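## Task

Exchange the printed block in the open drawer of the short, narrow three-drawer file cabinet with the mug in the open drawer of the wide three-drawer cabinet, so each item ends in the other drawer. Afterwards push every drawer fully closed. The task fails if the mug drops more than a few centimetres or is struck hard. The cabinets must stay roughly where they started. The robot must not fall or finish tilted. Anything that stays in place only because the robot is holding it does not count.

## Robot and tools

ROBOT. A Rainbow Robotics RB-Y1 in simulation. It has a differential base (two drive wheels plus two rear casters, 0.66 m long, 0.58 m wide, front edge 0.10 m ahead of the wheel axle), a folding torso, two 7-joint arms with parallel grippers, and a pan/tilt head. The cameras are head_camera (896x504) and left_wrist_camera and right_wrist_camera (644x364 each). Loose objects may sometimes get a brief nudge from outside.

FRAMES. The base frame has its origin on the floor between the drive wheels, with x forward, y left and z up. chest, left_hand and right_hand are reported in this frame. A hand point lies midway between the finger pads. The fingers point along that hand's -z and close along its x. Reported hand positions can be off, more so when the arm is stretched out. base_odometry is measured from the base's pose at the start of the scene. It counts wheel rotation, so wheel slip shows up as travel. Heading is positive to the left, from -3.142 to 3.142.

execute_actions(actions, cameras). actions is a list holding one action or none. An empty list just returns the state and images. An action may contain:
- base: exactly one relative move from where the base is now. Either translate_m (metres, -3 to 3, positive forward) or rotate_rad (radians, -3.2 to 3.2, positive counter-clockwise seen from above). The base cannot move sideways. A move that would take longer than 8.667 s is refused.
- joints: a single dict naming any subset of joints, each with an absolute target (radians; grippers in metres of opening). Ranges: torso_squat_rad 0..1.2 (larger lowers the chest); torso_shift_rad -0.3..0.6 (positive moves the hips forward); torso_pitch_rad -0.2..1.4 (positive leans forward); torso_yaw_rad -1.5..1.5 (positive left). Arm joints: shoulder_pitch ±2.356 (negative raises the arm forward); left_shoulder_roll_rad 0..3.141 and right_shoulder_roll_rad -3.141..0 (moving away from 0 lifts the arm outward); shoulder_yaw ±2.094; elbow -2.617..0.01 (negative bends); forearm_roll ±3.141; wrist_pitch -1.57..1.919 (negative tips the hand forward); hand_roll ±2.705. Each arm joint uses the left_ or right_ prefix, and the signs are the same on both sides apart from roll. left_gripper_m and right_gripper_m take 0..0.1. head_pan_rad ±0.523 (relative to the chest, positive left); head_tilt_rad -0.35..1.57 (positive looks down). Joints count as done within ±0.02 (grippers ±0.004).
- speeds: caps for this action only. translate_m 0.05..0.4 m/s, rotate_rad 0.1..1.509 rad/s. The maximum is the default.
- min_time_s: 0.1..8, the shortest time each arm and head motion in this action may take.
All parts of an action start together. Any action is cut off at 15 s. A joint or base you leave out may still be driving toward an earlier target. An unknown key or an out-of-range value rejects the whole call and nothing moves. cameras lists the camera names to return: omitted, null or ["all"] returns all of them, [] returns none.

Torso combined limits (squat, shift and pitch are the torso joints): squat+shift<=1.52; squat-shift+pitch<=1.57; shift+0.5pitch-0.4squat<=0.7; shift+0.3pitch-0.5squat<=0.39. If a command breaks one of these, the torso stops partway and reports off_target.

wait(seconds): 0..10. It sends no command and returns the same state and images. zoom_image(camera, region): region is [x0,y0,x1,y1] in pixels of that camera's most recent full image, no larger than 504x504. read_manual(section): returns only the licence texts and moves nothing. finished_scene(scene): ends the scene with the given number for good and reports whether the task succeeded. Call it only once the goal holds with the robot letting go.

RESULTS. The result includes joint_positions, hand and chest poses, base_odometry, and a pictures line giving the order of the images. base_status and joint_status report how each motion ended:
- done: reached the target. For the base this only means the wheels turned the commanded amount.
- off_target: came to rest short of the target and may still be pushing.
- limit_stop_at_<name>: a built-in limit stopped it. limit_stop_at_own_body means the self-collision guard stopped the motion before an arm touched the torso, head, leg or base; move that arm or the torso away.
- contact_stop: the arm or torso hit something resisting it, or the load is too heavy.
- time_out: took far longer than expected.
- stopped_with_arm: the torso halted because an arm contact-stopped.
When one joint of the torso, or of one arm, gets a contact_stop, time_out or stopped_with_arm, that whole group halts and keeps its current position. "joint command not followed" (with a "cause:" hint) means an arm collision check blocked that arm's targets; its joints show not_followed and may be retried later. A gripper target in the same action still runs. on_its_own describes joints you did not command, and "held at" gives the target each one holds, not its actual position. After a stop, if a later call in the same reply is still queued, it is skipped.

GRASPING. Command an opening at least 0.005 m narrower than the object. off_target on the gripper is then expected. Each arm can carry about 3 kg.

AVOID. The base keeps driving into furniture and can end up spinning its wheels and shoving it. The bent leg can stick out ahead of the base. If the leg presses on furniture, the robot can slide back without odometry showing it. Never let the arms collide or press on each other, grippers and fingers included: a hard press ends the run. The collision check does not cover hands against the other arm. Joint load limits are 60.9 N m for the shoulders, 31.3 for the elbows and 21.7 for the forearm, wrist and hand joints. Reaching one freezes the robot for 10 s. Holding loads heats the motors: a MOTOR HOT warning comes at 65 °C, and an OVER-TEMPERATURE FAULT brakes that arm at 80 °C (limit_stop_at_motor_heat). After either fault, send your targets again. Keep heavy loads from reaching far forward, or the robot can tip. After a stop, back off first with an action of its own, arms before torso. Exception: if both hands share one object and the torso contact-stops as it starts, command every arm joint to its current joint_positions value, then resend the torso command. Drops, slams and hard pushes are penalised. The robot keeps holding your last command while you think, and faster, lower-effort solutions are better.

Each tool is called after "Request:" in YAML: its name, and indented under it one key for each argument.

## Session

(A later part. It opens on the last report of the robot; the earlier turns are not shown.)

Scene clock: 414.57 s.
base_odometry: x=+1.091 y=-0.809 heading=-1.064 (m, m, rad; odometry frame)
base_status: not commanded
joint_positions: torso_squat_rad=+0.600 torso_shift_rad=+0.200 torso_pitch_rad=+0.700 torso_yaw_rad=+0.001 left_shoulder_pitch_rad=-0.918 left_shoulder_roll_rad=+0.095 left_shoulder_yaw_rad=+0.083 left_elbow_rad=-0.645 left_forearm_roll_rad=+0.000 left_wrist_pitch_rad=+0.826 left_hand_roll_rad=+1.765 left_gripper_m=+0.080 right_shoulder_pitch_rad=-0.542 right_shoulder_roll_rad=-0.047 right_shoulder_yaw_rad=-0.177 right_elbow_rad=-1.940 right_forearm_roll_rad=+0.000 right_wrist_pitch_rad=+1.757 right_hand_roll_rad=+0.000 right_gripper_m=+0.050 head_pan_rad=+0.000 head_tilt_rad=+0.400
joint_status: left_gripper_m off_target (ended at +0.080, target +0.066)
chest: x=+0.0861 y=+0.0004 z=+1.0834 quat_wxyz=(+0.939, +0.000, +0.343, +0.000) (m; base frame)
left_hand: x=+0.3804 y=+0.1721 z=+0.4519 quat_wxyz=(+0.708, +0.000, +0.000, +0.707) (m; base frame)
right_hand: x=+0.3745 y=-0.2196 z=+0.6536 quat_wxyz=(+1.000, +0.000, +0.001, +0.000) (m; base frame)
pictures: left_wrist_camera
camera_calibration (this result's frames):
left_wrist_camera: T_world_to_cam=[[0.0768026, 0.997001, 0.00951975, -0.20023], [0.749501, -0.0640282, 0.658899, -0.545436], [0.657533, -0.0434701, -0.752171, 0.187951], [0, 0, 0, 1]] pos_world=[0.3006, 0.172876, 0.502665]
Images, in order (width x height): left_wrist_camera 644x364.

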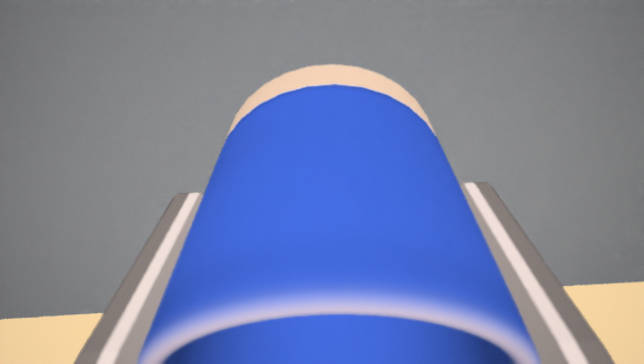

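Request:
execute_actions:
  actions:
    - {"joints":{"left_shoulder_pitch_rad":-0.648,"left_shoulder_roll_rad":0.082,"left_shoulder_yaw_rad":0.014,"left_elbow_rad":-1.383,"left_wrist_pitch_rad":1.303},"min_time_s":2}
  cameras: ["left_wrist_camera"]

Request:
execute_actions:
  actions:
    - {"joints":{"torso_squat_rad":0.1},"base":{"translate_m":-0.025}}
  cameras: ["left_wrist_camera"]

Request:
execute_actions:
  actions:
    - {"joints":{"left_shoulder_pitch_rad":-0.584,"left_shoulder_roll_rad":0.082,"left_shoulder_yaw_rad":-0.003,"left_elbow_rad":-2.02,"left_wrist_pitch_rad":1.876},"min_time_s":1.5}

Scene clock: 430.50 s.
base_odometry: x=+1.091 y=-0.809 heading=-1.064 (m, m, rad; odometry frame)
base_status: not commanded
joint_positions: torso_squat_rad=+0.600 torso_shift_rad=+0.200 torso_pitch_rad=+0.700 torso_yaw_rad=+0.001 left_shoulder_pitch_rad=-0.648 left_shoulder_roll_rad=+0.082 left_shoulder_yaw_rad=+0.014 left_elbow_rad=-1.383 left_forearm_roll_rad=+0.000 left_wrist_pitch_rad=+1.303 left_hand_roll_rad=+1.765 left_gripper_m=+0.080 right_shoulder_pitch_rad=-0.542 right_shoulder_roll_rad=-0.047 right_shoulder_yaw_rad=-0.177 right_elbow_rad=-1.940 right_forearm_roll_rad=+0.000 right_wrist_pitch_rad=+1.757 right_hand_roll_rad=+0.000 right_gripper_m=+0.050 head_pan_rad=+0.000 head_tilt_rad=+0.400
joint_status: all done
chest: x=+0.0860 y=+0.0004 z=+1.0834 quat_wxyz=(+0.939, +0.000, +0.343, +0.000) (m; base frame)
left_hand: x=+0.3804 y=+0.1727 z=+0.5388 quat_wxyz=(+0.707, +0.000, +0.000, +0.707) (m; base frame)
right_hand: x=+0.3745 y=-0.2196 z=+0.6536 quat_wxyz=(+1.000, +0.000, +0.001, +0.000) (m; base frame)
pictures: left_wrist_camera
camera_calibration (this result's frames):
left_wrist_camera: T_world_to_cam=[[0.0749207, 0.997143, 0.00966265, -0.201004], [0.74978, -0.0627182, 0.658708, -0.602938], [0.657432, -0.042106, -0.752337, 0.253194], [0, 0, 0, 1]] pos_world=[0.300673, 0.173275, 0.589589]
Images, in order (width x height): left_wrist_camera 644x364.

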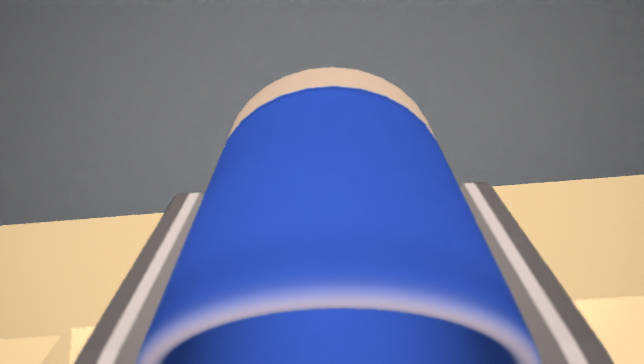

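Scene clock: 432.93 s.
base_odometry: x=+1.079 y=-0.787 heading=-1.065 (m, m, rad; odometry frame)
base_status: done
joint_positions: torso_squat_rad=+0.100 torso_shift_rad=+0.200 torso_pitch_rad=+0.700 torso_yaw_rad=+0.001 left_shoulder_pitch_rad=-0.648 left_shoulder_roll_rad=+0.082 left_shoulder_yaw_rad=+0.014 left_elbow_rad=-1.383 left_forearm_roll_rad=+0.000 left_wrist_pitch_rad=+1.303 left_hand_roll_rad=+1.765 left_gripper_m=+0.080 right_shoulder_pitch_rad=-0.542 right_shoulder_roll_rad=-0.047 right_shoulder_yaw_rad=-0.177 right_elbow_rad=-1.940 right_forearm_roll_rad=+0.000 right_wrist_pitch_rad=+1.757 right_hand_roll_rad=+0.000 right_gripper_m=+0.050 head_pan_rad=+0.000 head_tilt_rad=+0.400
joint_status: all done
chest: x=+0.1097 y=+0.0004 z=+1.1998 quat_wxyz=(+0.939, +0.000, +0.343, +0.000) (m; base frame)
left_hand: x=+0.4039 y=+0.1727 z=+0.6550 quat_wxyz=(+0.707, +0.000, +0.000, +0.707) (m; base frame)
right_hand: x=+0.3980 y=-0.2196 z=+0.7699 quat_wxyz=(+1.000, +0.000, +0.001, +0.000) (m; base frame)
pictures: left_wrist_camera
camera_calibration (this result's frames):
left_wrist_camera: T_world_to_cam=[[0.0748937, 0.997145, 0.00963446, -0.203906], [0.75007, -0.0626976, 0.65838, -0.696995], [0.657104, -0.042082, -0.752624, 0.325527], [0, 0, 0, 1]] pos_world=[0.324161, 0.173323, 0.705851]
Images, in order (width x height): left_wrist_camera 644x364.

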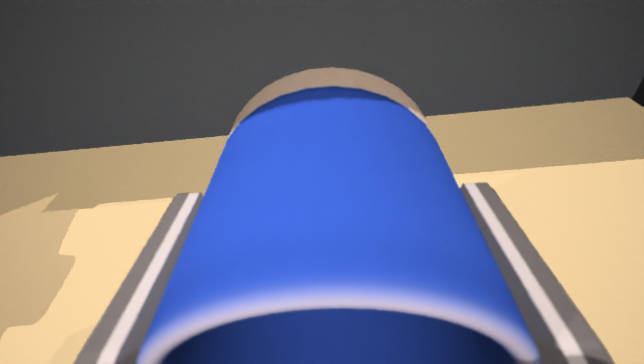

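Scene clock: 434.73 s.
base_odometry: x=+1.079 y=-0.787 heading=-1.064 (m, m, rad; odometry frame)
base_status: not commanded
joint_positions: torso_squat_rad=+0.100 torso_shift_rad=+0.200 torso_pitch_rad=+0.700 torso_yaw_rad=+0.001 left_shoulder_pitch_rad=-0.584 left_shoulder_roll_rad=+0.082 left_shoulder_yaw_rad=-0.003 left_elbow_rad=-2.020 left_forearm_roll_rad=+0.000 left_wrist_pitch_rad=+1.876 left_hand_roll_rad=+1.765 left_gripper_m=+0.080 right_shoulder_pitch_rad=-0.542 right_shoulder_roll_rad=-0.047 right_shoulder_yaw_rad=-0.177 right_elbow_rad=-1.940 right_forearm_roll_rad=+0.000 right_wrist_pitch_rad=+1.757 right_hand_roll_rad=+0.000 right_gripper_m=+0.050 head_pan_rad=+0.000 head_tilt_rad=+0.400
joint_status: all done
chest: x=+0.1097 y=+0.0004 z=+1.1998 quat_wxyz=(+0.939, +0.000, +0.343, +0.000) (m; base frame)
left_hand: x=+0.4022 y=+0.1732 z=+0.8006 quat_wxyz=(+0.707, -0.001, -0.001, +0.707) (m; base frame)
right_hand: x=+0.3980 y=-0.2196 z=+0.7699 quat_wxyz=(+1.000, +0.000, +0.001, +0.000) (m; base frame)
pictures: head_camera, left_wrist_camera, right_wrist_camera
camera_calibration (this result's frames):
head_camera: T_world_to_cam=[[0.0347119, -0.999272, -0.0158211, 0.00937878], [-0.906284, -0.0248013, -0.42194, 0.864213], [0.421241, 0.0289847, -0.906486, 1.05175], [0, 0, 0, 1]] pos_world=[0.339857, 0.000320934, 1.31819]
left_wrist_camera: T_world_to_cam=[[0.0750893, 0.99713, 0.00967382, -0.20577], [0.748423, -0.0627658, 0.660245, -0.792363], [0.658957, -0.0423373, -0.750988, 0.434217], [0, 0, 0, 1]] pos_world=[0.322343, 0.17383, 0.851236]
right_wrist_camera: T_world_to_cam=[[-0.999686, -0.000132952, 0.025039, 0.377878], [0.0167934, 0.738178, 0.674397, -0.337256], [-0.0185729, 0.674606, -0.737944, 0.81086], [0, 0, 0, 1]] pos_world=[0.398484, -0.298006, 0.816352]
Images, in order (width x height): head_camera 896x504, left_wrist_camera 644x364, right_wrist_camera 644x364.

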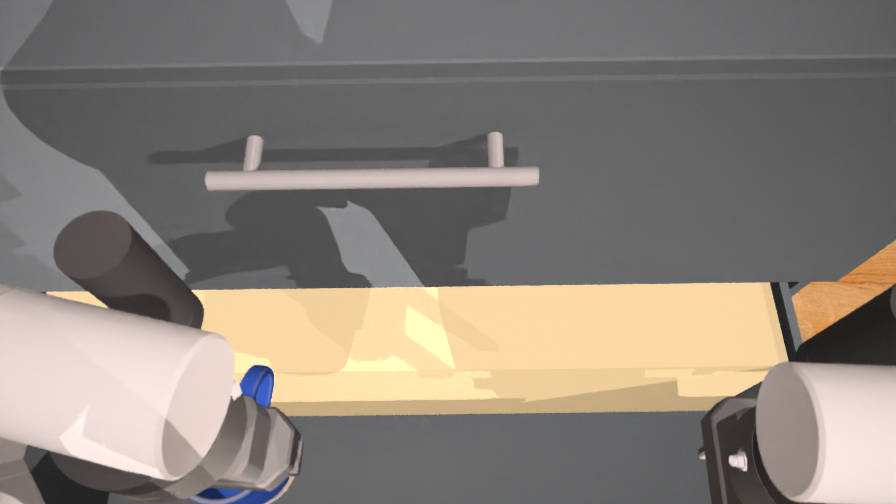

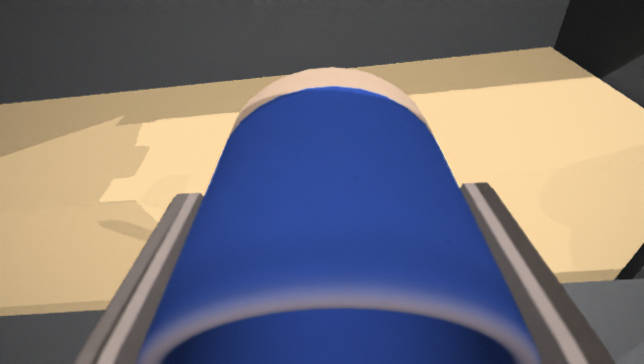

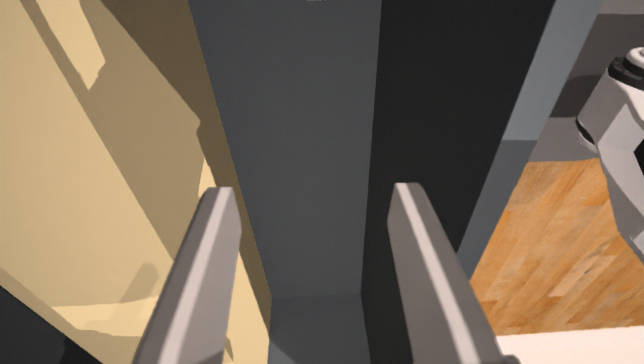

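Request:
execute_actions:
  actions:
    - {"base":{"translate_m":-0.45}}
  cameras: []

Request:
execute_actions:
  actions:
    - {"joints":{"torso_shift_rad":0,"torso_pitch_rad":0.6,"torso_squat_rad":0.5,"left_shoulder_pitch_rad":-0.318,"left_shoulder_roll_rad":0.06,"left_shoulder_yaw_rad":0.107,"left_elbow_rad":-1.9,"left_wrist_pitch_rad":1.6,"left_hand_roll_rad":1.57,"right_shoulder_pitch_rad":-0.715,"right_shoulder_roll_rad":-0.081,"right_shoulder_yaw_rad":-0.226,"right_elbow_rad":-1.301,"right_wrist_pitch_rad":0.335,"right_gripper_m":0.0,"head_tilt_rad":0.2},"min_time_s":2}

Scene clock: 471.10 s.
base_odometry: x=+0.860 y=-0.393 heading=-1.063 (m, m, rad; odometry frame)
base_status: done
joint_positions: torso_squat_rad=+0.100 torso_shift_rad=+0.200 torso_pitch_rad=+0.700 torso_yaw_rad=+0.001 left_shoulder_pitch_rad=-0.584 left_shoulder_roll_rad=+0.082 left_shoulder_yaw_rad=-0.003 left_elbow_rad=-2.020 left_forearm_roll_rad=+0.000 left_wrist_pitch_rad=+1.876 left_hand_roll_rad=+1.765 left_gripper_m=+0.080 right_shoulder_pitch_rad=-0.542 right_shoulder_roll_rad=-0.047 right_shoulder_yaw_rad=-0.177 right_elbow_rad=-1.940 right_forearm_roll_rad=+0.000 right_wrist_pitch_rad=+1.757 right_hand_roll_rad=+0.000 right_gripper_m=+0.050 head_pan_rad=+0.000 head_tilt_rad=+0.400
joint_status: not commanded
chest: x=+0.1097 y=+0.0004 z=+1.1998 quat_wxyz=(+0.939, +0.000, +0.343, +0.000) (m; base frame)
left_hand: x=+0.4021 y=+0.1732 z=+0.8006 quat_wxyz=(+0.707, -0.001, -0.001, +0.707) (m; base frame)
right_hand: x=+0.3980 y=-0.2196 z=+0.7699 quat_wxyz=(+1.000, +0.000, +0.001, +0.000) (m; base frame)
pictures: none
No camera images: the call's "cameras" was empty. Leave "cameras" out to get every camera's image.

Scene clock: 473.40 s.
base_odometry: x=+0.860 y=-0.393 heading=-1.063 (m, m, rad; odometry frame)
base_status: not commanded
joint_positions: torso_squat_rad=+0.500 torso_shift_rad=+0.000 torso_pitch_rad=+0.600 torso_yaw_rad=+0.001 left_shoulder_pitch_rad=-0.318 left_shoulder_roll_rad=+0.060 left_shoulder_yaw_rad=+0.107 left_elbow_rad=-1.900 left_forearm_roll_rad=+0.000 left_wrist_pitch_rad=+1.600 left_hand_roll_rad=+1.570 left_gripper_m=+0.080 right_shoulder_pitch_rad=-0.715 right_shoulder_roll_rad=-0.081 right_shoulder_yaw_rad=-0.226 right_elbow_rad=-1.301 right_forearm_roll_rad=+0.000 right_wrist_pitch_rad=+0.335 right_hand_roll_rad=+0.000 right_gripper_m=+0.000 head_pan_rad=+0.000 head_tilt_rad=+0.200
joint_status: all done
chest: x=-0.0534 y=+0.0004 z=+1.1502 quat_wxyz=(+0.955, +0.000, +0.295, +0.000) (m; base frame)
left_hand: x=+0.1992 y=+0.2396 z=+0.6907 quat_wxyz=(+0.712, +0.013, -0.016, +0.702) (m; base frame)
right_hand: x=+0.4921 y=-0.2191 z=+0.7518 quat_wxyz=(+0.865, +0.000, -0.501, +0.000) (m; base frame)
pictures: head_camera, left_wrist_camera, right_wrist_camera
camera_calibration (this result's frames):
head_camera: T_world_to_cam=[[0.0379412, -0.999268, -0.00494516, 0.000556273], [-0.740926, -0.024811, -0.671128, 0.99989], [0.670514, 0.0291275, -0.741325, 0.859753], [0, 0, 0, 1]] pos_world=[0.164346, 0.000321694, 1.30841]
left_wrist_camera: T_world_to_cam=[[0.0891159, 0.994686, 0.0515618, -0.286789], [0.745529, -0.100943, 0.658784, -0.552942], [0.660488, -0.0202673, -0.750563, 0.48239], [0, 0, 0, 1]] pos_world=[0.119179, 0.239226, 0.741121]
right_wrist_camera: T_world_to_cam=[[-0.516879, -0.0000577213, -0.856058, 0.897205], [-0.57841, 0.737231, 0.349189, 0.210172], [0.631092, 0.675641, -0.381093, 0.211141], [0, 0, 0, 1]] pos_world=[0.452063, -0.297549, 0.775135]
Images, in order (width x height): head_camera 896x504, left_wrist_camera 644x364, right_wrist_camera 644x364.

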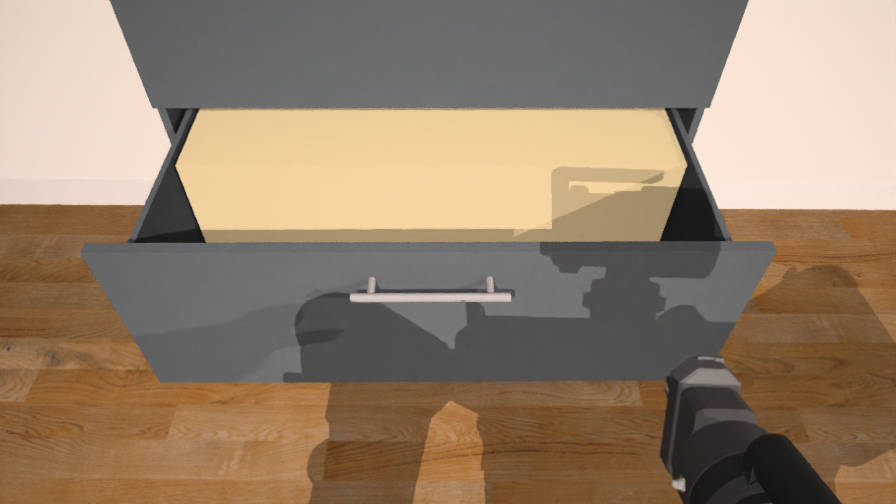

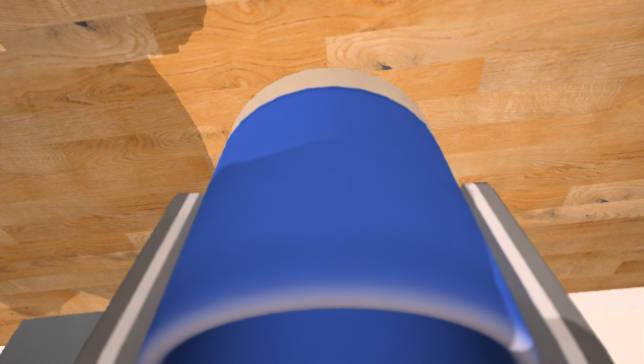

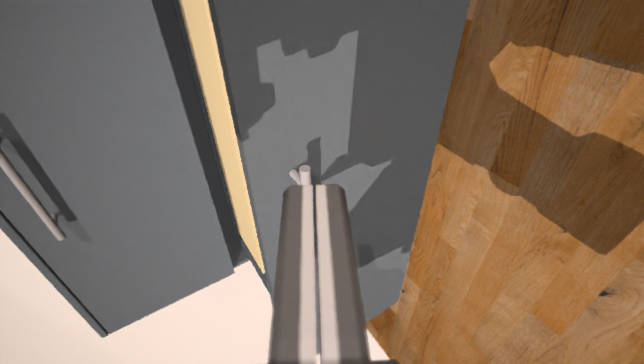

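Request:
execute_actions:
  actions:
    - {"joints":{"torso_squat_rad":0.8},"base":{"translate_m":0.17}}

Scene clock: 478.27 s.
base_odometry: x=+0.943 y=-0.542 heading=-1.062 (m, m, rad; odometry frame)
base_status: done
joint_positions: torso_squat_rad=+0.800 torso_shift_rad=+0.000 torso_pitch_rad=+0.600 torso_yaw_rad=+0.001 left_shoulder_pitch_rad=-0.318 left_shoulder_roll_rad=+0.060 left_shoulder_yaw_rad=+0.107 left_elbow_rad=-1.900 left_forearm_roll_rad=+0.000 left_wrist_pitch_rad=+1.600 left_hand_roll_rad=+1.570 left_gripper_m=+0.080 right_shoulder_pitch_rad=-0.715 right_shoulder_roll_rad=-0.081 right_shoulder_yaw_rad=-0.226 right_elbow_rad=-1.301 right_forearm_roll_rad=+0.000 right_wrist_pitch_rad=+0.335 right_hand_roll_rad=+0.000 right_gripper_m=+0.000 head_pan_rad=+0.000 head_tilt_rad=+0.200
joint_status: all done
chest: x=-0.0533 y=+0.0003 z=+1.0236 quat_wxyz=(+0.955, +0.000, +0.296, +0.000) (m; base frame)
left_hand: x=+0.1992 y=+0.2395 z=+0.5640 quat_wxyz=(+0.712, +0.013, -0.016, +0.702) (m; base frame)
right_hand: x=+0.4923 y=-0.2191 z=+0.6251 quat_wxyz=(+0.865, +0.000, -0.501, +0.001) (m; base frame)
pictures: head_camera, left_wrist_camera, right_wrist_camera
camera_calibration (this result's frames):
head_camera: T_world_to_cam=[[0.0379444, -0.999268, -0.00494675, -0.000111888], [-0.74106, -0.0248181, -0.670979, 0.914822], [0.670365, 0.0291258, -0.741459, 0.765925], [0, 0, 0, 1]] pos_world=[0.164493, 0.000284216, 1.18173]
left_wrist_camera: T_world_to_cam=[[0.0890896, 0.994691, 0.0515074, -0.280173], [0.745696, -0.100892, 0.658604, -0.469403], [0.660304, -0.0202659, -0.750725, 0.387412], [0, 0, 0, 1]] pos_world=[0.119183, 0.239177, 0.614422]
right_wrist_camera: T_world_to_cam=[[-0.516939, -0.0000781498, -0.856022, 0.78882], [-0.578422, 0.7372, 0.349233, 0.254458], [0.631033, 0.675674, -0.381133, 0.162856], [0, 0, 0, 1]] pos_world=[0.452188, -0.297563, 0.648452]
Images, in order (width x height): head_camera 896x504, left_wrist_camera 644x364, right_wrist_camera 644x364.

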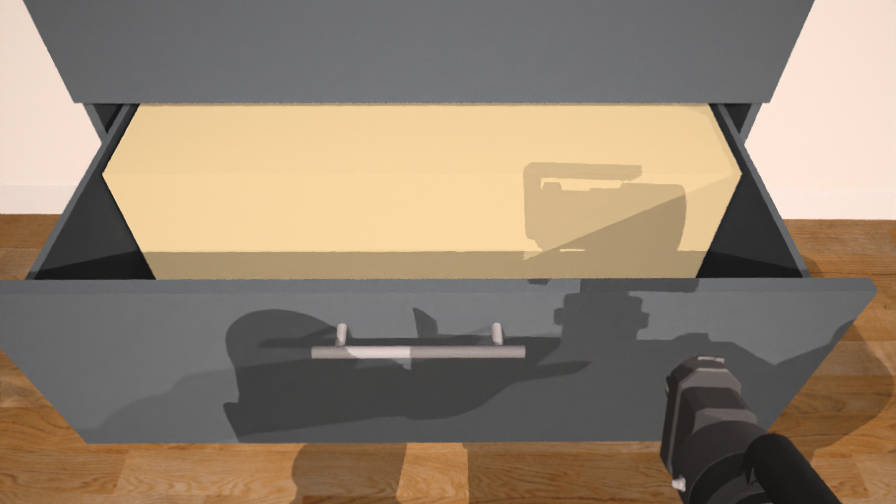

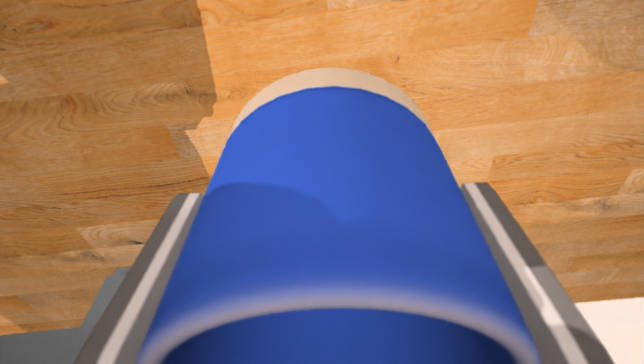

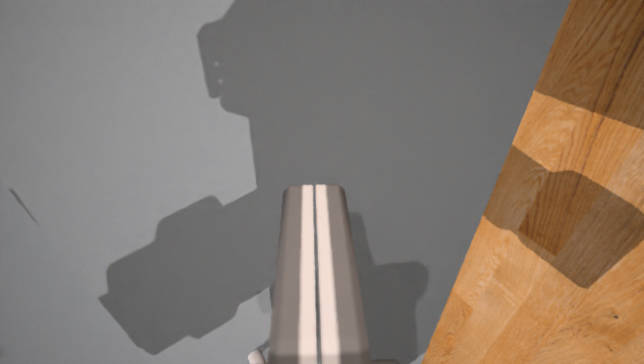

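Request:
execute_actions:
  actions:
    - {"base":{"translate_m":0.29},"speeds":{"translate_m":0.08}}
  cameras: ["head_camera","right_wrist_camera"]

Scene clock: 485.30 s.
base_odometry: x=+1.084 y=-0.795 heading=-1.061 (m, m, rad; odometry frame)
base_status: done
joint_positions: torso_squat_rad=+0.800 torso_shift_rad=+0.000 torso_pitch_rad=+0.600 torso_yaw_rad=+0.000 left_shoulder_pitch_rad=-0.318 left_shoulder_roll_rad=+0.060 left_shoulder_yaw_rad=+0.107 left_elbow_rad=-1.900 left_forearm_roll_rad=+0.000 left_wrist_pitch_rad=+1.600 left_hand_roll_rad=+1.570 left_gripper_m=+0.080 right_shoulder_pitch_rad=-0.715 right_shoulder_roll_rad=-0.081 right_shoulder_yaw_rad=-0.226 right_elbow_rad=-1.301 right_forearm_roll_rad=+0.000 right_wrist_pitch_rad=+0.335 right_hand_roll_rad=+0.000 right_gripper_m=+0.000 head_pan_rad=+0.000 head_tilt_rad=+0.200
joint_status: not commanded
chest: x=-0.0532 y=+0.0003 z=+1.0236 quat_wxyz=(+0.955, +0.000, +0.296, +0.000) (m; base frame)
left_hand: x=+0.1992 y=+0.2395 z=+0.5639 quat_wxyz=(+0.712, +0.013, -0.016, +0.702) (m; base frame)
right_hand: x=+0.4921 y=-0.2192 z=+0.6249 quat_wxyz=(+0.865, +0.000, -0.501, +0.000) (m; base frame)
pictures: head_camera, right_wrist_camera
camera_calibration (this result's frames):
head_camera: T_world_to_cam=[[0.0378963, -0.999269, -0.00494201, -0.000127634], [-0.741133, -0.0247887, -0.6709, 0.914772], [0.670287, 0.0290873, -0.741531, 0.765947], [0, 0, 0, 1]] pos_world=[0.164568, 0.000269146, 1.18169]
right_wrist_camera: T_world_to_cam=[[-0.517364, -0.0000524388, -0.855765, 0.788606], [-0.578168, 0.737276, 0.349494, 0.254261], [0.630917, 0.675591, -0.381471, 0.163138], [0, 0, 0, 1]] pos_world=[0.452076, -0.297634, 0.648232]
Images, in order (width x height): head_camera 896x504, right_wrist_camera 644x364.

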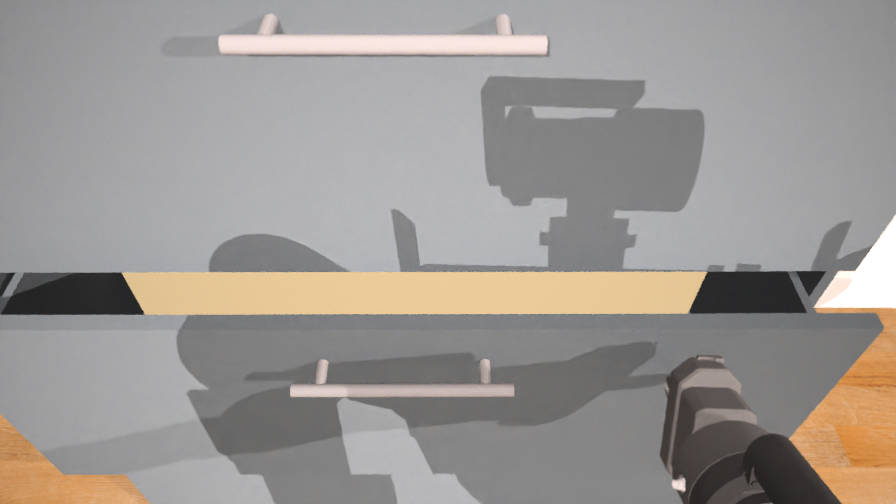

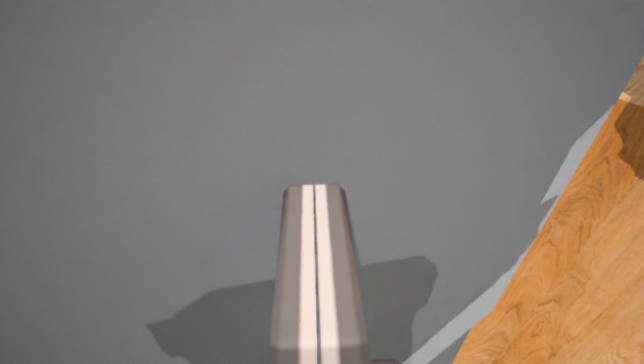

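Request:
execute_actions:
  actions:
    - {"base":{"translate_m":0.052},"speeds":{"translate_m":0.05}}
  cameras: ["head_camera"]

Scene clock: 490.20 s.
base_odometry: x=+1.110 y=-0.840 heading=-1.060 (m, m, rad; odometry frame)
base_status: done
joint_positions: torso_squat_rad=+0.800 torso_shift_rad=+0.000 torso_pitch_rad=+0.600 torso_yaw_rad=+0.000 left_shoulder_pitch_rad=-0.318 left_shoulder_roll_rad=+0.060 left_shoulder_yaw_rad=+0.107 left_elbow_rad=-1.900 left_forearm_roll_rad=+0.000 left_wrist_pitch_rad=+1.600 left_hand_roll_rad=+1.570 left_gripper_m=+0.080 right_shoulder_pitch_rad=-0.715 right_shoulder_roll_rad=-0.081 right_shoulder_yaw_rad=-0.226 right_elbow_rad=-1.301 right_forearm_roll_rad=+0.000 right_wrist_pitch_rad=+0.335 right_hand_roll_rad=+0.000 right_gripper_m=+0.000 head_pan_rad=+0.000 head_tilt_rad=+0.200
joint_status: not commanded
chest: x=-0.0533 y=+0.0003 z=+1.0236 quat_wxyz=(+0.955, +0.000, +0.296, +0.000) (m; base frame)
left_hand: x=+0.1991 y=+0.2395 z=+0.5640 quat_wxyz=(+0.712, +0.013, -0.016, +0.702) (m; base frame)
right_hand: x=+0.4921 y=-0.2192 z=+0.6249 quat_wxyz=(+0.865, +0.000, -0.501, +0.000) (m; base frame)
pictures: head_camera
camera_calibration (this result's frames):
head_camera: T_world_to_cam=[[0.0378822, -0.99927, -0.00492835, -0.000140022], [-0.74105, -0.0247838, -0.670992, 0.914828], [0.67038, 0.0290708, -0.741448, 0.765921], [0, 0, 0, 1]] pos_world=[0.16448, 0.000267026, 1.18173]
Images, in order (width x height): head_camera 896x504.

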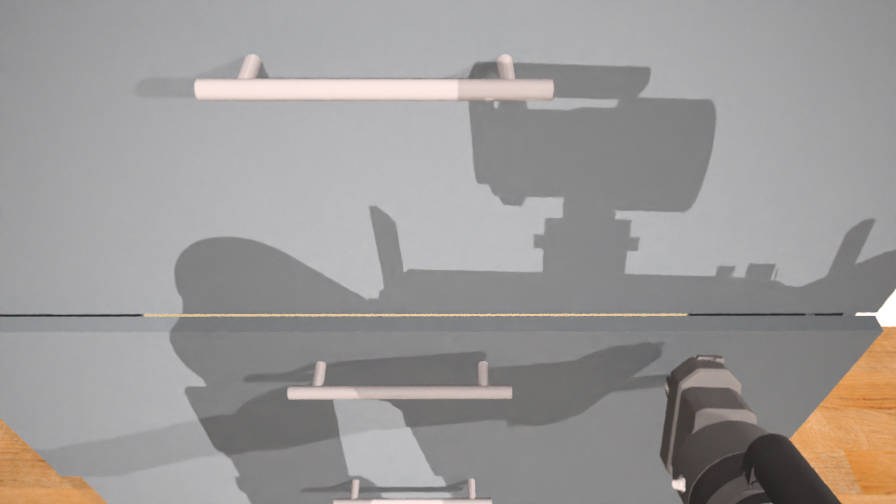

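Request:
execute_actions:
  actions:
    - {"base":{"translate_m":0.018},"speeds":{"translate_m":0.05}}
  cameras: ["head_camera"]

Scene clock: 493.17 s.
base_odometry: x=+1.119 y=-0.856 heading=-1.059 (m, m, rad; odometry frame)
base_status: done
joint_positions: torso_squat_rad=+0.800 torso_shift_rad=+0.000 torso_pitch_rad=+0.600 torso_yaw_rad=+0.000 left_shoulder_pitch_rad=-0.318 left_shoulder_roll_rad=+0.060 left_shoulder_yaw_rad=+0.107 left_elbow_rad=-1.900 left_forearm_roll_rad=+0.000 left_wrist_pitch_rad=+1.600 left_hand_roll_rad=+1.570 left_gripper_m=+0.080 right_shoulder_pitch_rad=-0.715 right_shoulder_roll_rad=-0.081 right_shoulder_yaw_rad=-0.226 right_elbow_rad=-1.301 right_forearm_roll_rad=+0.000 right_wrist_pitch_rad=+0.335 right_hand_roll_rad=+0.000 right_gripper_m=+0.000 head_pan_rad=+0.000 head_tilt_rad=+0.200
joint_status: not commanded
chest: x=-0.0533 y=+0.0003 z=+1.0236 quat_wxyz=(+0.955, +0.000, +0.296, +0.000) (m; base frame)
left_hand: x=+0.1991 y=+0.2395 z=+0.5640 quat_wxyz=(+0.712, +0.013, -0.016, +0.702) (m; base frame)
right_hand: x=+0.4921 y=-0.2192 z=+0.6249 quat_wxyz=(+0.865, +0.000, -0.501, +0.000) (m; base frame)
pictures: head_camera
camera_calibration (this result's frames):
head_camera: T_world_to_cam=[[0.0378678, -0.999271, -0.00493212, -0.000140397], [-0.741052, -0.0247707, -0.67099, 0.914827], [0.670379, 0.0290639, -0.74145, 0.765922], [0, 0, 0, 1]] pos_world=[0.164482, 0.000259918, 1.18173]
Images, in order (width x height): head_camera 896x504.

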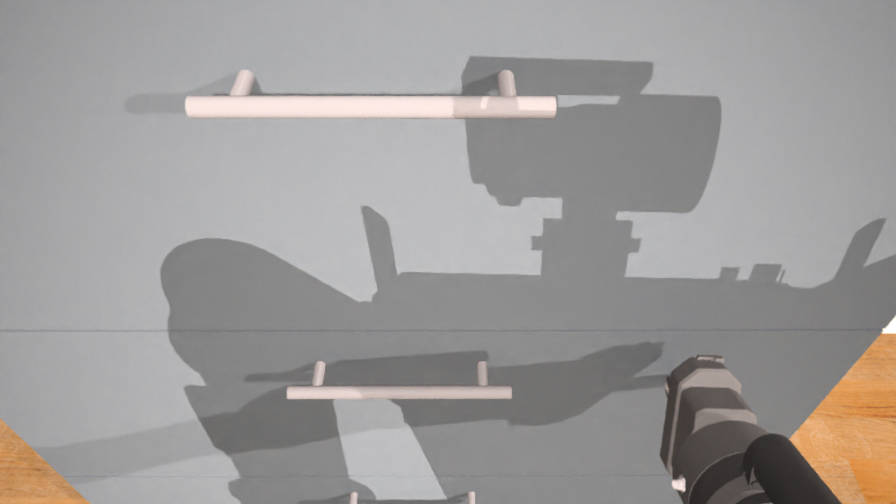

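Request:
execute_actions:
  actions:
    - {"base":{"translate_m":0.006},"speeds":{"translate_m":0.05}}
  cameras: ["head_camera"]

Request:
zoom_image:
  camera: "head_camera"
  region: [600, 260, 896, 460]

Scene clock: 495.90 s.
base_odometry: x=+1.121 y=-0.861 heading=-1.059 (m, m, rad; odometry frame)
base_status: done
joint_positions: torso_squat_rad=+0.800 torso_shift_rad=+0.000 torso_pitch_rad=+0.600 torso_yaw_rad=+0.000 left_shoulder_pitch_rad=-0.318 left_shoulder_roll_rad=+0.060 left_shoulder_yaw_rad=+0.107 left_elbow_rad=-1.900 left_forearm_roll_rad=+0.000 left_wrist_pitch_rad=+1.600 left_hand_roll_rad=+1.570 left_gripper_m=+0.080 right_shoulder_pitch_rad=-0.711 right_shoulder_roll_rad=-0.080 right_shoulder_yaw_rad=-0.226 right_elbow_rad=-1.299 right_forearm_roll_rad=+0.000 right_wrist_pitch_rad=+0.336 right_hand_roll_rad=+0.000 right_gripper_m=-0.001 head_pan_rad=+0.000 head_tilt_rad=+0.200
joint_status: not commanded
chest: x=-0.0534 y=+0.0003 z=+1.0236 quat_wxyz=(+0.955, +0.000, +0.295, +0.000) (m; base frame)
left_hand: x=+0.1991 y=+0.2394 z=+0.5640 quat_wxyz=(+0.712, +0.013, -0.016, +0.702) (m; base frame)
right_hand: x=+0.4899 y=-0.2201 z=+0.6224 quat_wxyz=(+0.867, +0.000, -0.499, +0.000) (m; base frame)
pictures: head_camera
camera_calibration (this result's frames):
head_camera: T_world_to_cam=[[0.0376719, -0.999278, -0.00486621, -0.000231424], [-0.740933, -0.0246643, -0.671126, 0.914864], [0.670522, 0.0288881, -0.741327, 0.765927], [0, 0, 0, 1]] pos_world=[0.164291, 0.000207037, 1.18179]
Images, in order (width x height): head_camera 896x504.

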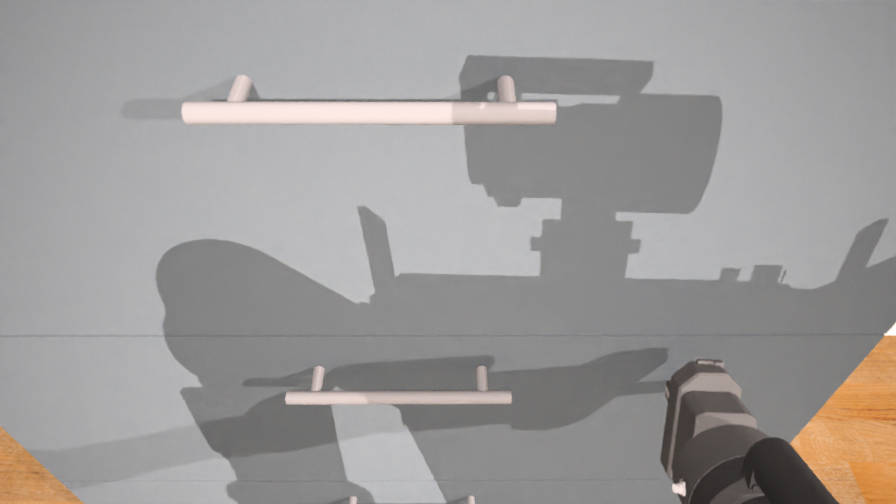

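Region (600, 260, 896, 460) of head_camera's 896x504 image, scaled by 1.703, with more detail than that image has; it fills the top 341 rows of this view, and the rest is white.

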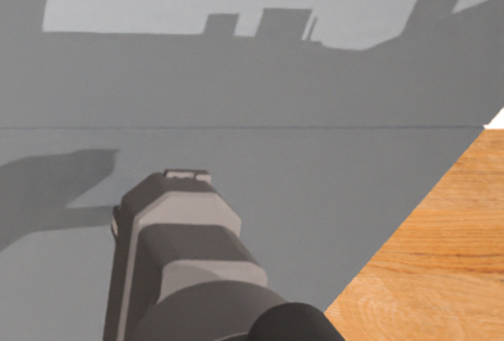

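Request:
execute_actions:
  actions:
    - {"base":{"translate_m":-0.5}}
  cameras: []

Request:
execute_actions:
  actions:
    - {"base":{"rotate_rad":-2.478},"joints":{"torso_squat_rad":0.3,"left_shoulder_pitch_rad":-1.037,"left_shoulder_roll_rad":0.166,"left_shoulder_yaw_rad":0.299,"left_elbow_rad":-1.062,"left_wrist_pitch_rad":1.471,"right_shoulder_pitch_rad":0,"right_shoulder_roll_rad":-0.1,"right_shoulder_yaw_rad":0,"right_elbow_rad":-2.0,"right_wrist_pitch_rad":0,"head_tilt_rad":0.1},"min_time_s":3}
  cameras: ["head_camera","left_wrist_camera"]

Request:
execute_actions:
  actions:
    - {"base":{"translate_m":1.88}}
  cameras: []

Request:
execute_actions:
  actions:
    - {"base":{"rotate_rad":-0.67}}
  cameras: ["head_camera","left_wrist_camera"]

Scene clock: 509.27 s.
base_odometry: x=+0.876 y=-0.425 heading=-1.058 (m, m, rad; odometry frame)
base_status: done
joint_positions: torso_squat_rad=+0.800 torso_shift_rad=+0.000 torso_pitch_rad=+0.600 torso_yaw_rad=+0.000 left_shoulder_pitch_rad=-0.318 left_shoulder_roll_rad=+0.060 left_shoulder_yaw_rad=+0.107 left_elbow_rad=-1.900 left_forearm_roll_rad=+0.000 left_wrist_pitch_rad=+1.600 left_hand_roll_rad=+1.570 left_gripper_m=+0.080 right_shoulder_pitch_rad=-0.715 right_shoulder_roll_rad=-0.081 right_shoulder_yaw_rad=-0.226 right_elbow_rad=-1.301 right_forearm_roll_rad=+0.000 right_wrist_pitch_rad=+0.335 right_hand_roll_rad=+0.000 right_gripper_m=+0.000 head_pan_rad=+0.000 head_tilt_rad=+0.200
joint_status: not commanded
chest: x=-0.0533 y=+0.0003 z=+1.0236 quat_wxyz=(+0.955, +0.000, +0.295, +0.000) (m; base frame)
left_hand: x=+0.1991 y=+0.2395 z=+0.5640 quat_wxyz=(+0.712, +0.013, -0.016, +0.702) (m; base frame)
right_hand: x=+0.4922 y=-0.2192 z=+0.6251 quat_wxyz=(+0.865, +0.000, -0.501, +0.000) (m; base frame)
pictures: none
No camera images: the call's "cameras" was empty. Leave "cameras" out to get every camera's image.

Scene clock: 514.07 s.
base_odometry: x=+0.876 y=-0.425 heading=+2.748 (m, m, rad; odometry frame)
base_status: done
joint_positions: torso_squat_rad=+0.300 torso_shift_rad=+0.000 torso_pitch_rad=+0.600 torso_yaw_rad=+0.001 left_shoulder_pitch_rad=-1.037 left_shoulder_roll_rad=+0.166 left_shoulder_yaw_rad=+0.299 left_elbow_rad=-1.062 left_forearm_roll_rad=+0.000 left_wrist_pitch_rad=+1.471 left_hand_roll_rad=+1.570 left_gripper_m=+0.080 right_shoulder_pitch_rad=+0.000 right_shoulder_roll_rad=-0.100 right_shoulder_yaw_rad=+0.000 right_elbow_rad=-2.000 right_forearm_roll_rad=+0.000 right_wrist_pitch_rad=+0.000 right_hand_roll_rad=+0.000 right_gripper_m=+0.000 head_pan_rad=+0.000 head_tilt_rad=+0.100
joint_status: all done
chest: x=-0.0533 y=+0.0004 z=+1.2046 quat_wxyz=(+0.955, +0.000, +0.296, +0.000) (m; base frame)
left_hand: x=+0.3816 y=+0.2204 z=+0.7427 quat_wxyz=(+0.707, +0.000, +0.000, +0.707) (m; base frame)
right_hand: x=+0.3364 y=-0.2297 z=+0.9127 quat_wxyz=(+0.764, -0.013, -0.643, +0.048) (m; base frame)
pictures: head_camera, left_wrist_camera
camera_calibration (this result's frames):
head_camera: T_world_to_cam=[[0.0382769, -0.999266, -0.00117371, -0.00429625], [-0.670411, -0.0248091, -0.741575, 1.12661], [0.741002, 0.0291721, -0.670869, 0.798827], [0, 0, 0, 1]] pos_world=[0.163521, 0.000353512, 1.37137]
left_wrist_camera: T_world_to_cam=[[0.0761155, 0.997053, 0.00955414, -0.251004], [0.749844, -0.0635539, 0.658556, -0.734857], [0.657222, -0.0429622, -0.752471, 0.408241], [0, 0, 0, 1]] pos_world=[0.301828, 0.2211, 0.793532]
Images, in order (width x height): head_camera 896x504, left_wrist_camera 644x364.

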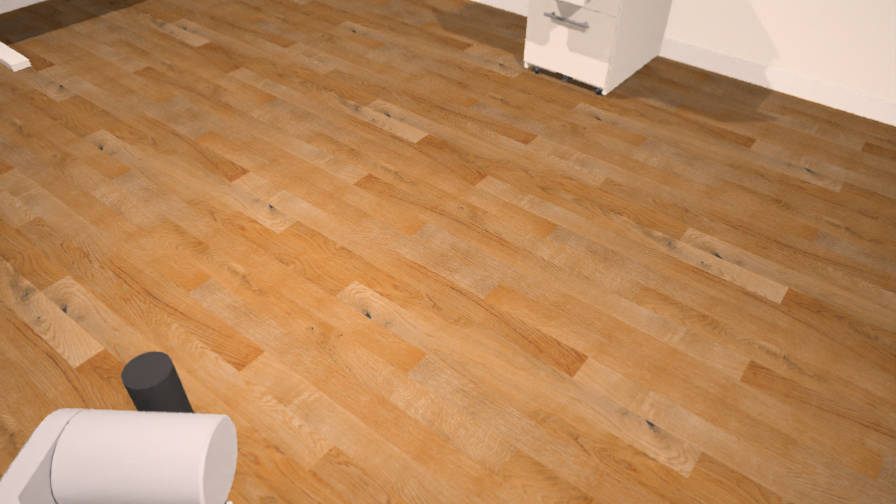

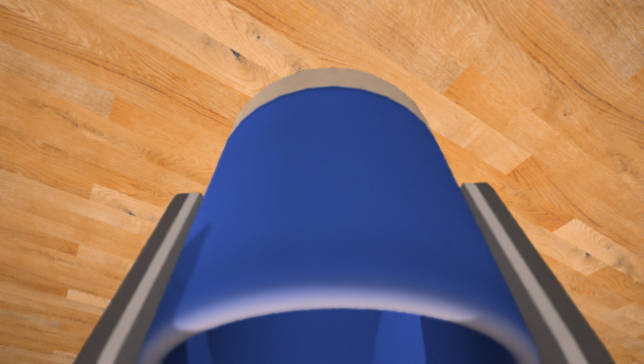

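Scene clock: 520.10 s.
base_odometry: x=-0.860 y=+0.296 heading=+2.748 (m, m, rad; odometry frame)
base_status: done
joint_positions: torso_squat_rad=+0.300 torso_shift_rad=+0.000 torso_pitch_rad=+0.600 torso_yaw_rad=+0.001 left_shoulder_pitch_rad=-1.037 left_shoulder_roll_rad=+0.166 left_shoulder_yaw_rad=+0.299 left_elbow_rad=-1.062 left_forearm_roll_rad=+0.000 left_wrist_pitch_rad=+1.471 left_hand_roll_rad=+1.570 left_gripper_m=+0.080 right_shoulder_pitch_rad=+0.000 right_shoulder_roll_rad=-0.100 right_shoulder_yaw_rad=+0.000 right_elbow_rad=-2.000 right_forearm_roll_rad=+0.000 right_wrist_pitch_rad=+0.000 right_hand_roll_rad=+0.000 right_gripper_m=+0.000 head_pan_rad=+0.000 head_tilt_rad=+0.100
joint_status: not commanded
chest: x=-0.0532 y=+0.0004 z=+1.2046 quat_wxyz=(+0.955, +0.000, +0.296, +0.000) (m; base frame)
left_hand: x=+0.3817 y=+0.2204 z=+0.7427 quat_wxyz=(+0.707, +0.000, +0.000, +0.707) (m; base frame)
right_hand: x=+0.3364 y=-0.2297 z=+0.9126 quat_wxyz=(+0.764, -0.013, -0.643, +0.048) (m; base frame)
pictures: none
No camera images: the call's "cameras" was empty. Leave "cameras" out to get every camera's image.

Scene clock: 522.77 s.
base_odometry: x=-0.860 y=+0.296 heading=+2.078 (m, m, rad; odometry frame)
base_status: done
joint_positions: torso_squat_rad=+0.300 torso_shift_rad=+0.000 torso_pitch_rad=+0.600 torso_yaw_rad=+0.001 left_shoulder_pitch_rad=-1.037 left_shoulder_roll_rad=+0.166 left_shoulder_yaw_rad=+0.299 left_elbow_rad=-1.062 left_forearm_roll_rad=+0.000 left_wrist_pitch_rad=+1.471 left_hand_roll_rad=+1.570 left_gripper_m=+0.080 right_shoulder_pitch_rad=+0.000 right_shoulder_roll_rad=-0.100 right_shoulder_yaw_rad=+0.000 right_elbow_rad=-2.000 right_forearm_roll_rad=+0.000 right_wrist_pitch_rad=+0.000 right_hand_roll_rad=+0.000 right_gripper_m=+0.000 head_pan_rad=+0.000 head_tilt_rad=+0.100
joint_status: not commanded
chest: x=-0.0532 y=+0.0004 z=+1.2046 quat_wxyz=(+0.955, +0.000, +0.296, +0.000) (m; base frame)
left_hand: x=+0.3816 y=+0.2204 z=+0.7427 quat_wxyz=(+0.707, +0.000, +0.000, +0.707) (m; base frame)
right_hand: x=+0.3364 y=-0.2297 z=+0.9126 quat_wxyz=(+0.764, -0.013, -0.643, +0.048) (m; base frame)
pictures: head_camera, left_wrist_camera
camera_calibration (this result's frames):
head_camera: T_world_to_cam=[[0.0382904, -0.999266, -0.00117424, -0.00429448], [-0.670466, -0.0248199, -0.741525, 1.12658], [0.740951, 0.0291806, -0.670924, 0.798839], [0, 0, 0, 1]] pos_world=[0.163598, 0.000359724, 1.37134]
left_wrist_camera: T_world_to_cam=[[0.0760529, 0.997058, 0.0095733, -0.251039], [0.749856, -0.0635201, 0.658545, -0.734899], [0.657215, -0.0429056, -0.752481, 0.408182], [0, 0, 0, 1]] pos_world=[0.301898, 0.221133, 0.793516]
Images, in order (width x height): head_camera 896x504, left_wrist_camera 644x364.

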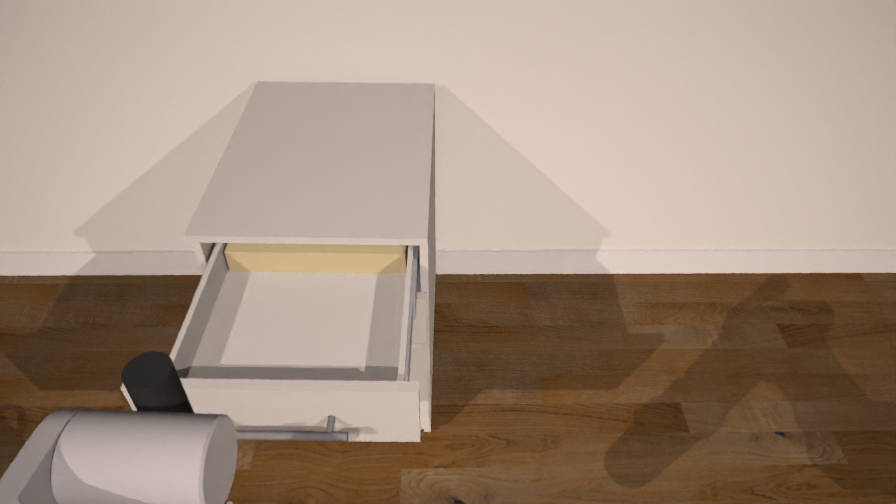

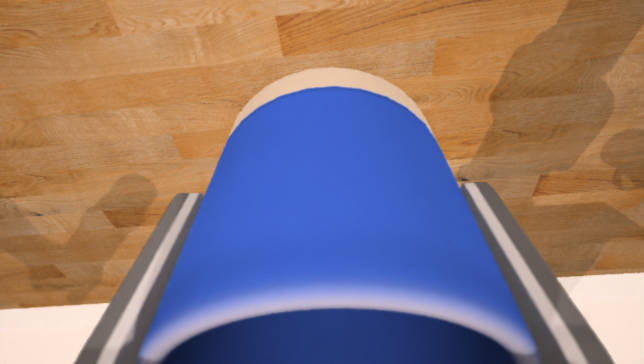

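Request:
execute_actions:
  actions:
    - {"base":{"translate_m":0.46},"joints":{"head_tilt_rad":0.45,"head_pan_rad":0.3}}
  cameras: ["head_camera","left_wrist_camera"]

Scene clock: 535.33 s.
base_odometry: x=-1.083 y=+0.698 heading=+2.078 (m, m, rad; odometry frame)
base_status: done
joint_positions: torso_squat_rad=+0.300 torso_shift_rad=+0.000 torso_pitch_rad=+0.600 torso_yaw_rad=+0.001 left_shoulder_pitch_rad=-1.037 left_shoulder_roll_rad=+0.166 left_shoulder_yaw_rad=+0.299 left_elbow_rad=-1.062 left_forearm_roll_rad=+0.000 left_wrist_pitch_rad=+1.471 left_hand_roll_rad=+1.570 left_gripper_m=+0.080 right_shoulder_pitch_rad=+0.000 right_shoulder_roll_rad=-0.100 right_shoulder_yaw_rad=+0.000 right_elbow_rad=-2.000 right_forearm_roll_rad=+0.000 right_wrist_pitch_rad=+0.000 right_hand_roll_rad=+0.000 right_gripper_m=+0.000 head_pan_rad=+0.300 head_tilt_rad=+0.450
joint_status: all done
chest: x=-0.0532 y=+0.0004 z=+1.2046 quat_wxyz=(+0.955, +0.000, +0.296, +0.000) (m; base frame)
left_hand: x=+0.3817 y=+0.2204 z=+0.7427 quat_wxyz=(+0.707, +0.000, +0.000, +0.707) (m; base frame)
right_hand: x=+0.3364 y=-0.2297 z=+0.9126 quat_wxyz=(+0.764, -0.013, -0.643, +0.048) (m; base frame)
pictures: head_camera, left_wrist_camera
camera_calibration (this result's frames):
head_camera: T_world_to_cam=[[0.277778, -0.943661, -0.17984, 0.219512], [-0.860918, -0.161481, -0.482436, 0.789838], [0.426215, 0.288838, -0.857271, 1.07615], [0, 0, 0, 1]] pos_world=[0.160337, 0.0238554, 1.34308]
left_wrist_camera: T_world_to_cam=[[0.0760723, 0.997056, 0.00956463, -0.251028], [0.749818, -0.0635265, 0.658588, -0.734956], [0.657257, -0.0429286, -0.752443, 0.408139], [0, 0, 0, 1]] pos_world=[0.301927, 0.22112, 0.793535]
Images, in order (width x height): head_camera 896x504, left_wrist_camera 644x364.

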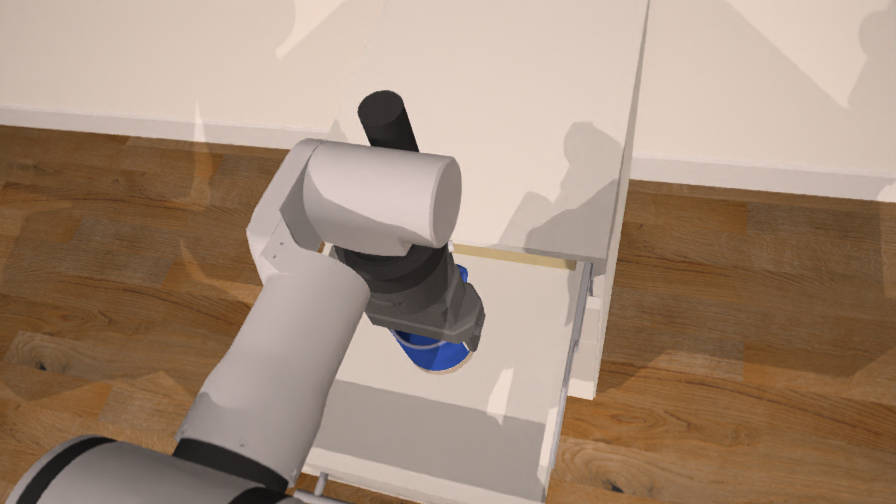

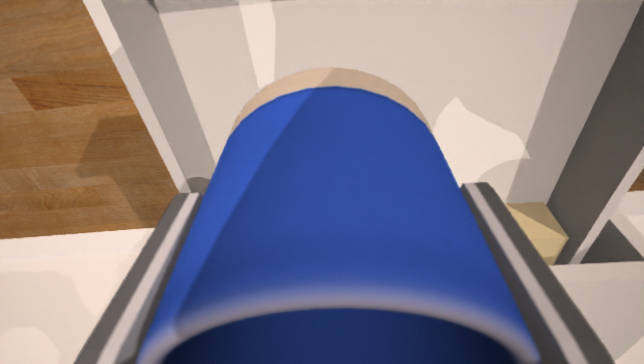

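Request:
execute_actions:
  actions:
    - {"joints":{"torso_squat_rad":0.72}}
  cameras: ["head_camera","left_wrist_camera"]

Scene clock: 543.77 s.
base_odometry: x=-1.083 y=+0.698 heading=+2.078 (m, m, rad; odometry frame)
base_status: not commanded
joint_positions: torso_squat_rad=+0.720 torso_shift_rad=+0.000 torso_pitch_rad=+0.600 torso_yaw_rad=+0.001 left_shoulder_pitch_rad=-1.037 left_shoulder_roll_rad=+0.166 left_shoulder_yaw_rad=+0.299 left_elbow_rad=-1.062 left_forearm_roll_rad=+0.000 left_wrist_pitch_rad=+1.471 left_hand_roll_rad=+1.570 left_gripper_m=+0.080 right_shoulder_pitch_rad=+0.000 right_shoulder_roll_rad=-0.100 right_shoulder_yaw_rad=+0.000 right_elbow_rad=-2.000 right_forearm_roll_rad=+0.000 right_wrist_pitch_rad=+0.000 right_hand_roll_rad=+0.000 right_gripper_m=+0.000 head_pan_rad=+0.300 head_tilt_rad=+0.450
joint_status: all done
chest: x=-0.0533 y=+0.0004 z=+1.0621 quat_wxyz=(+0.955, +0.000, +0.296, +0.000) (m; base frame)
left_hand: x=+0.3816 y=+0.2204 z=+0.6003 quat_wxyz=(+0.707, +0.000, +0.000, +0.707) (m; base frame)
right_hand: x=+0.3364 y=-0.2297 z=+0.7702 quat_wxyz=(+0.764, -0.013, -0.643, +0.048) (m; base frame)
pictures: head_camera, left_wrist_camera
camera_calibration (this result's frames):
head_camera: T_world_to_cam=[[0.277793, -0.943661, -0.179817, 0.193838], [-0.860884, -0.161484, -0.482496, 0.721135], [0.426275, 0.288836, -0.857242, 0.95404], [0, 0, 0, 1]] pos_world=[0.160283, 0.0238087, 1.20064]
left_wrist_camera: T_world_to_cam=[[0.0760494, 0.997058, 0.00958044, -0.249633], [0.749814, -0.0635194, 0.658592, -0.641114], [0.657263, -0.042902, -0.752439, 0.300973], [0, 0, 0, 1]] pos_world=[0.301883, 0.221088, 0.651088]
Images, in order (width x height): head_camera 896x504, left_wrist_camera 644x364.

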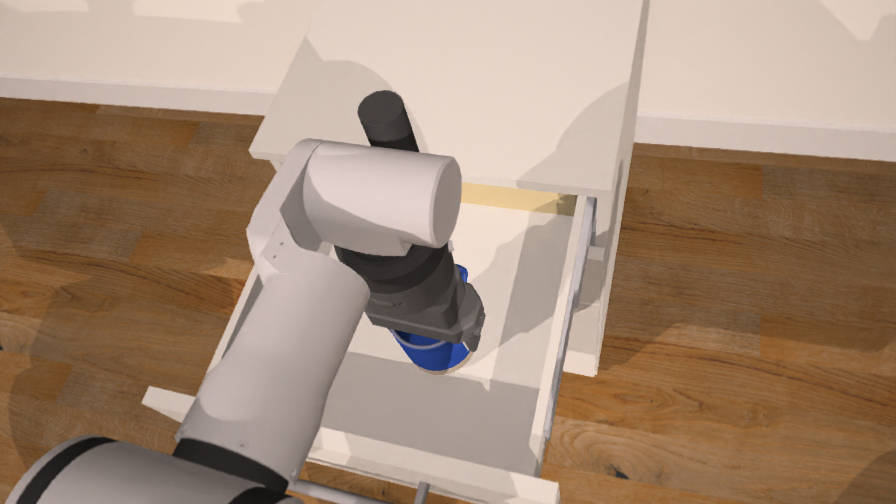

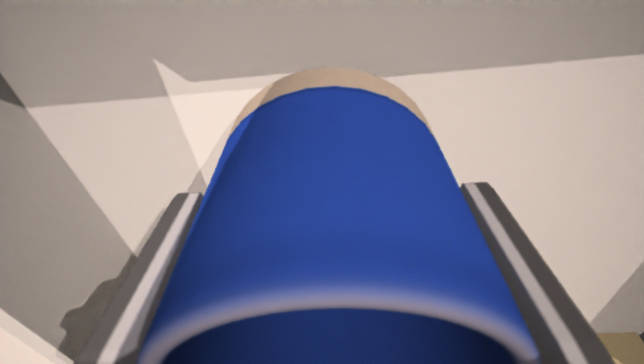

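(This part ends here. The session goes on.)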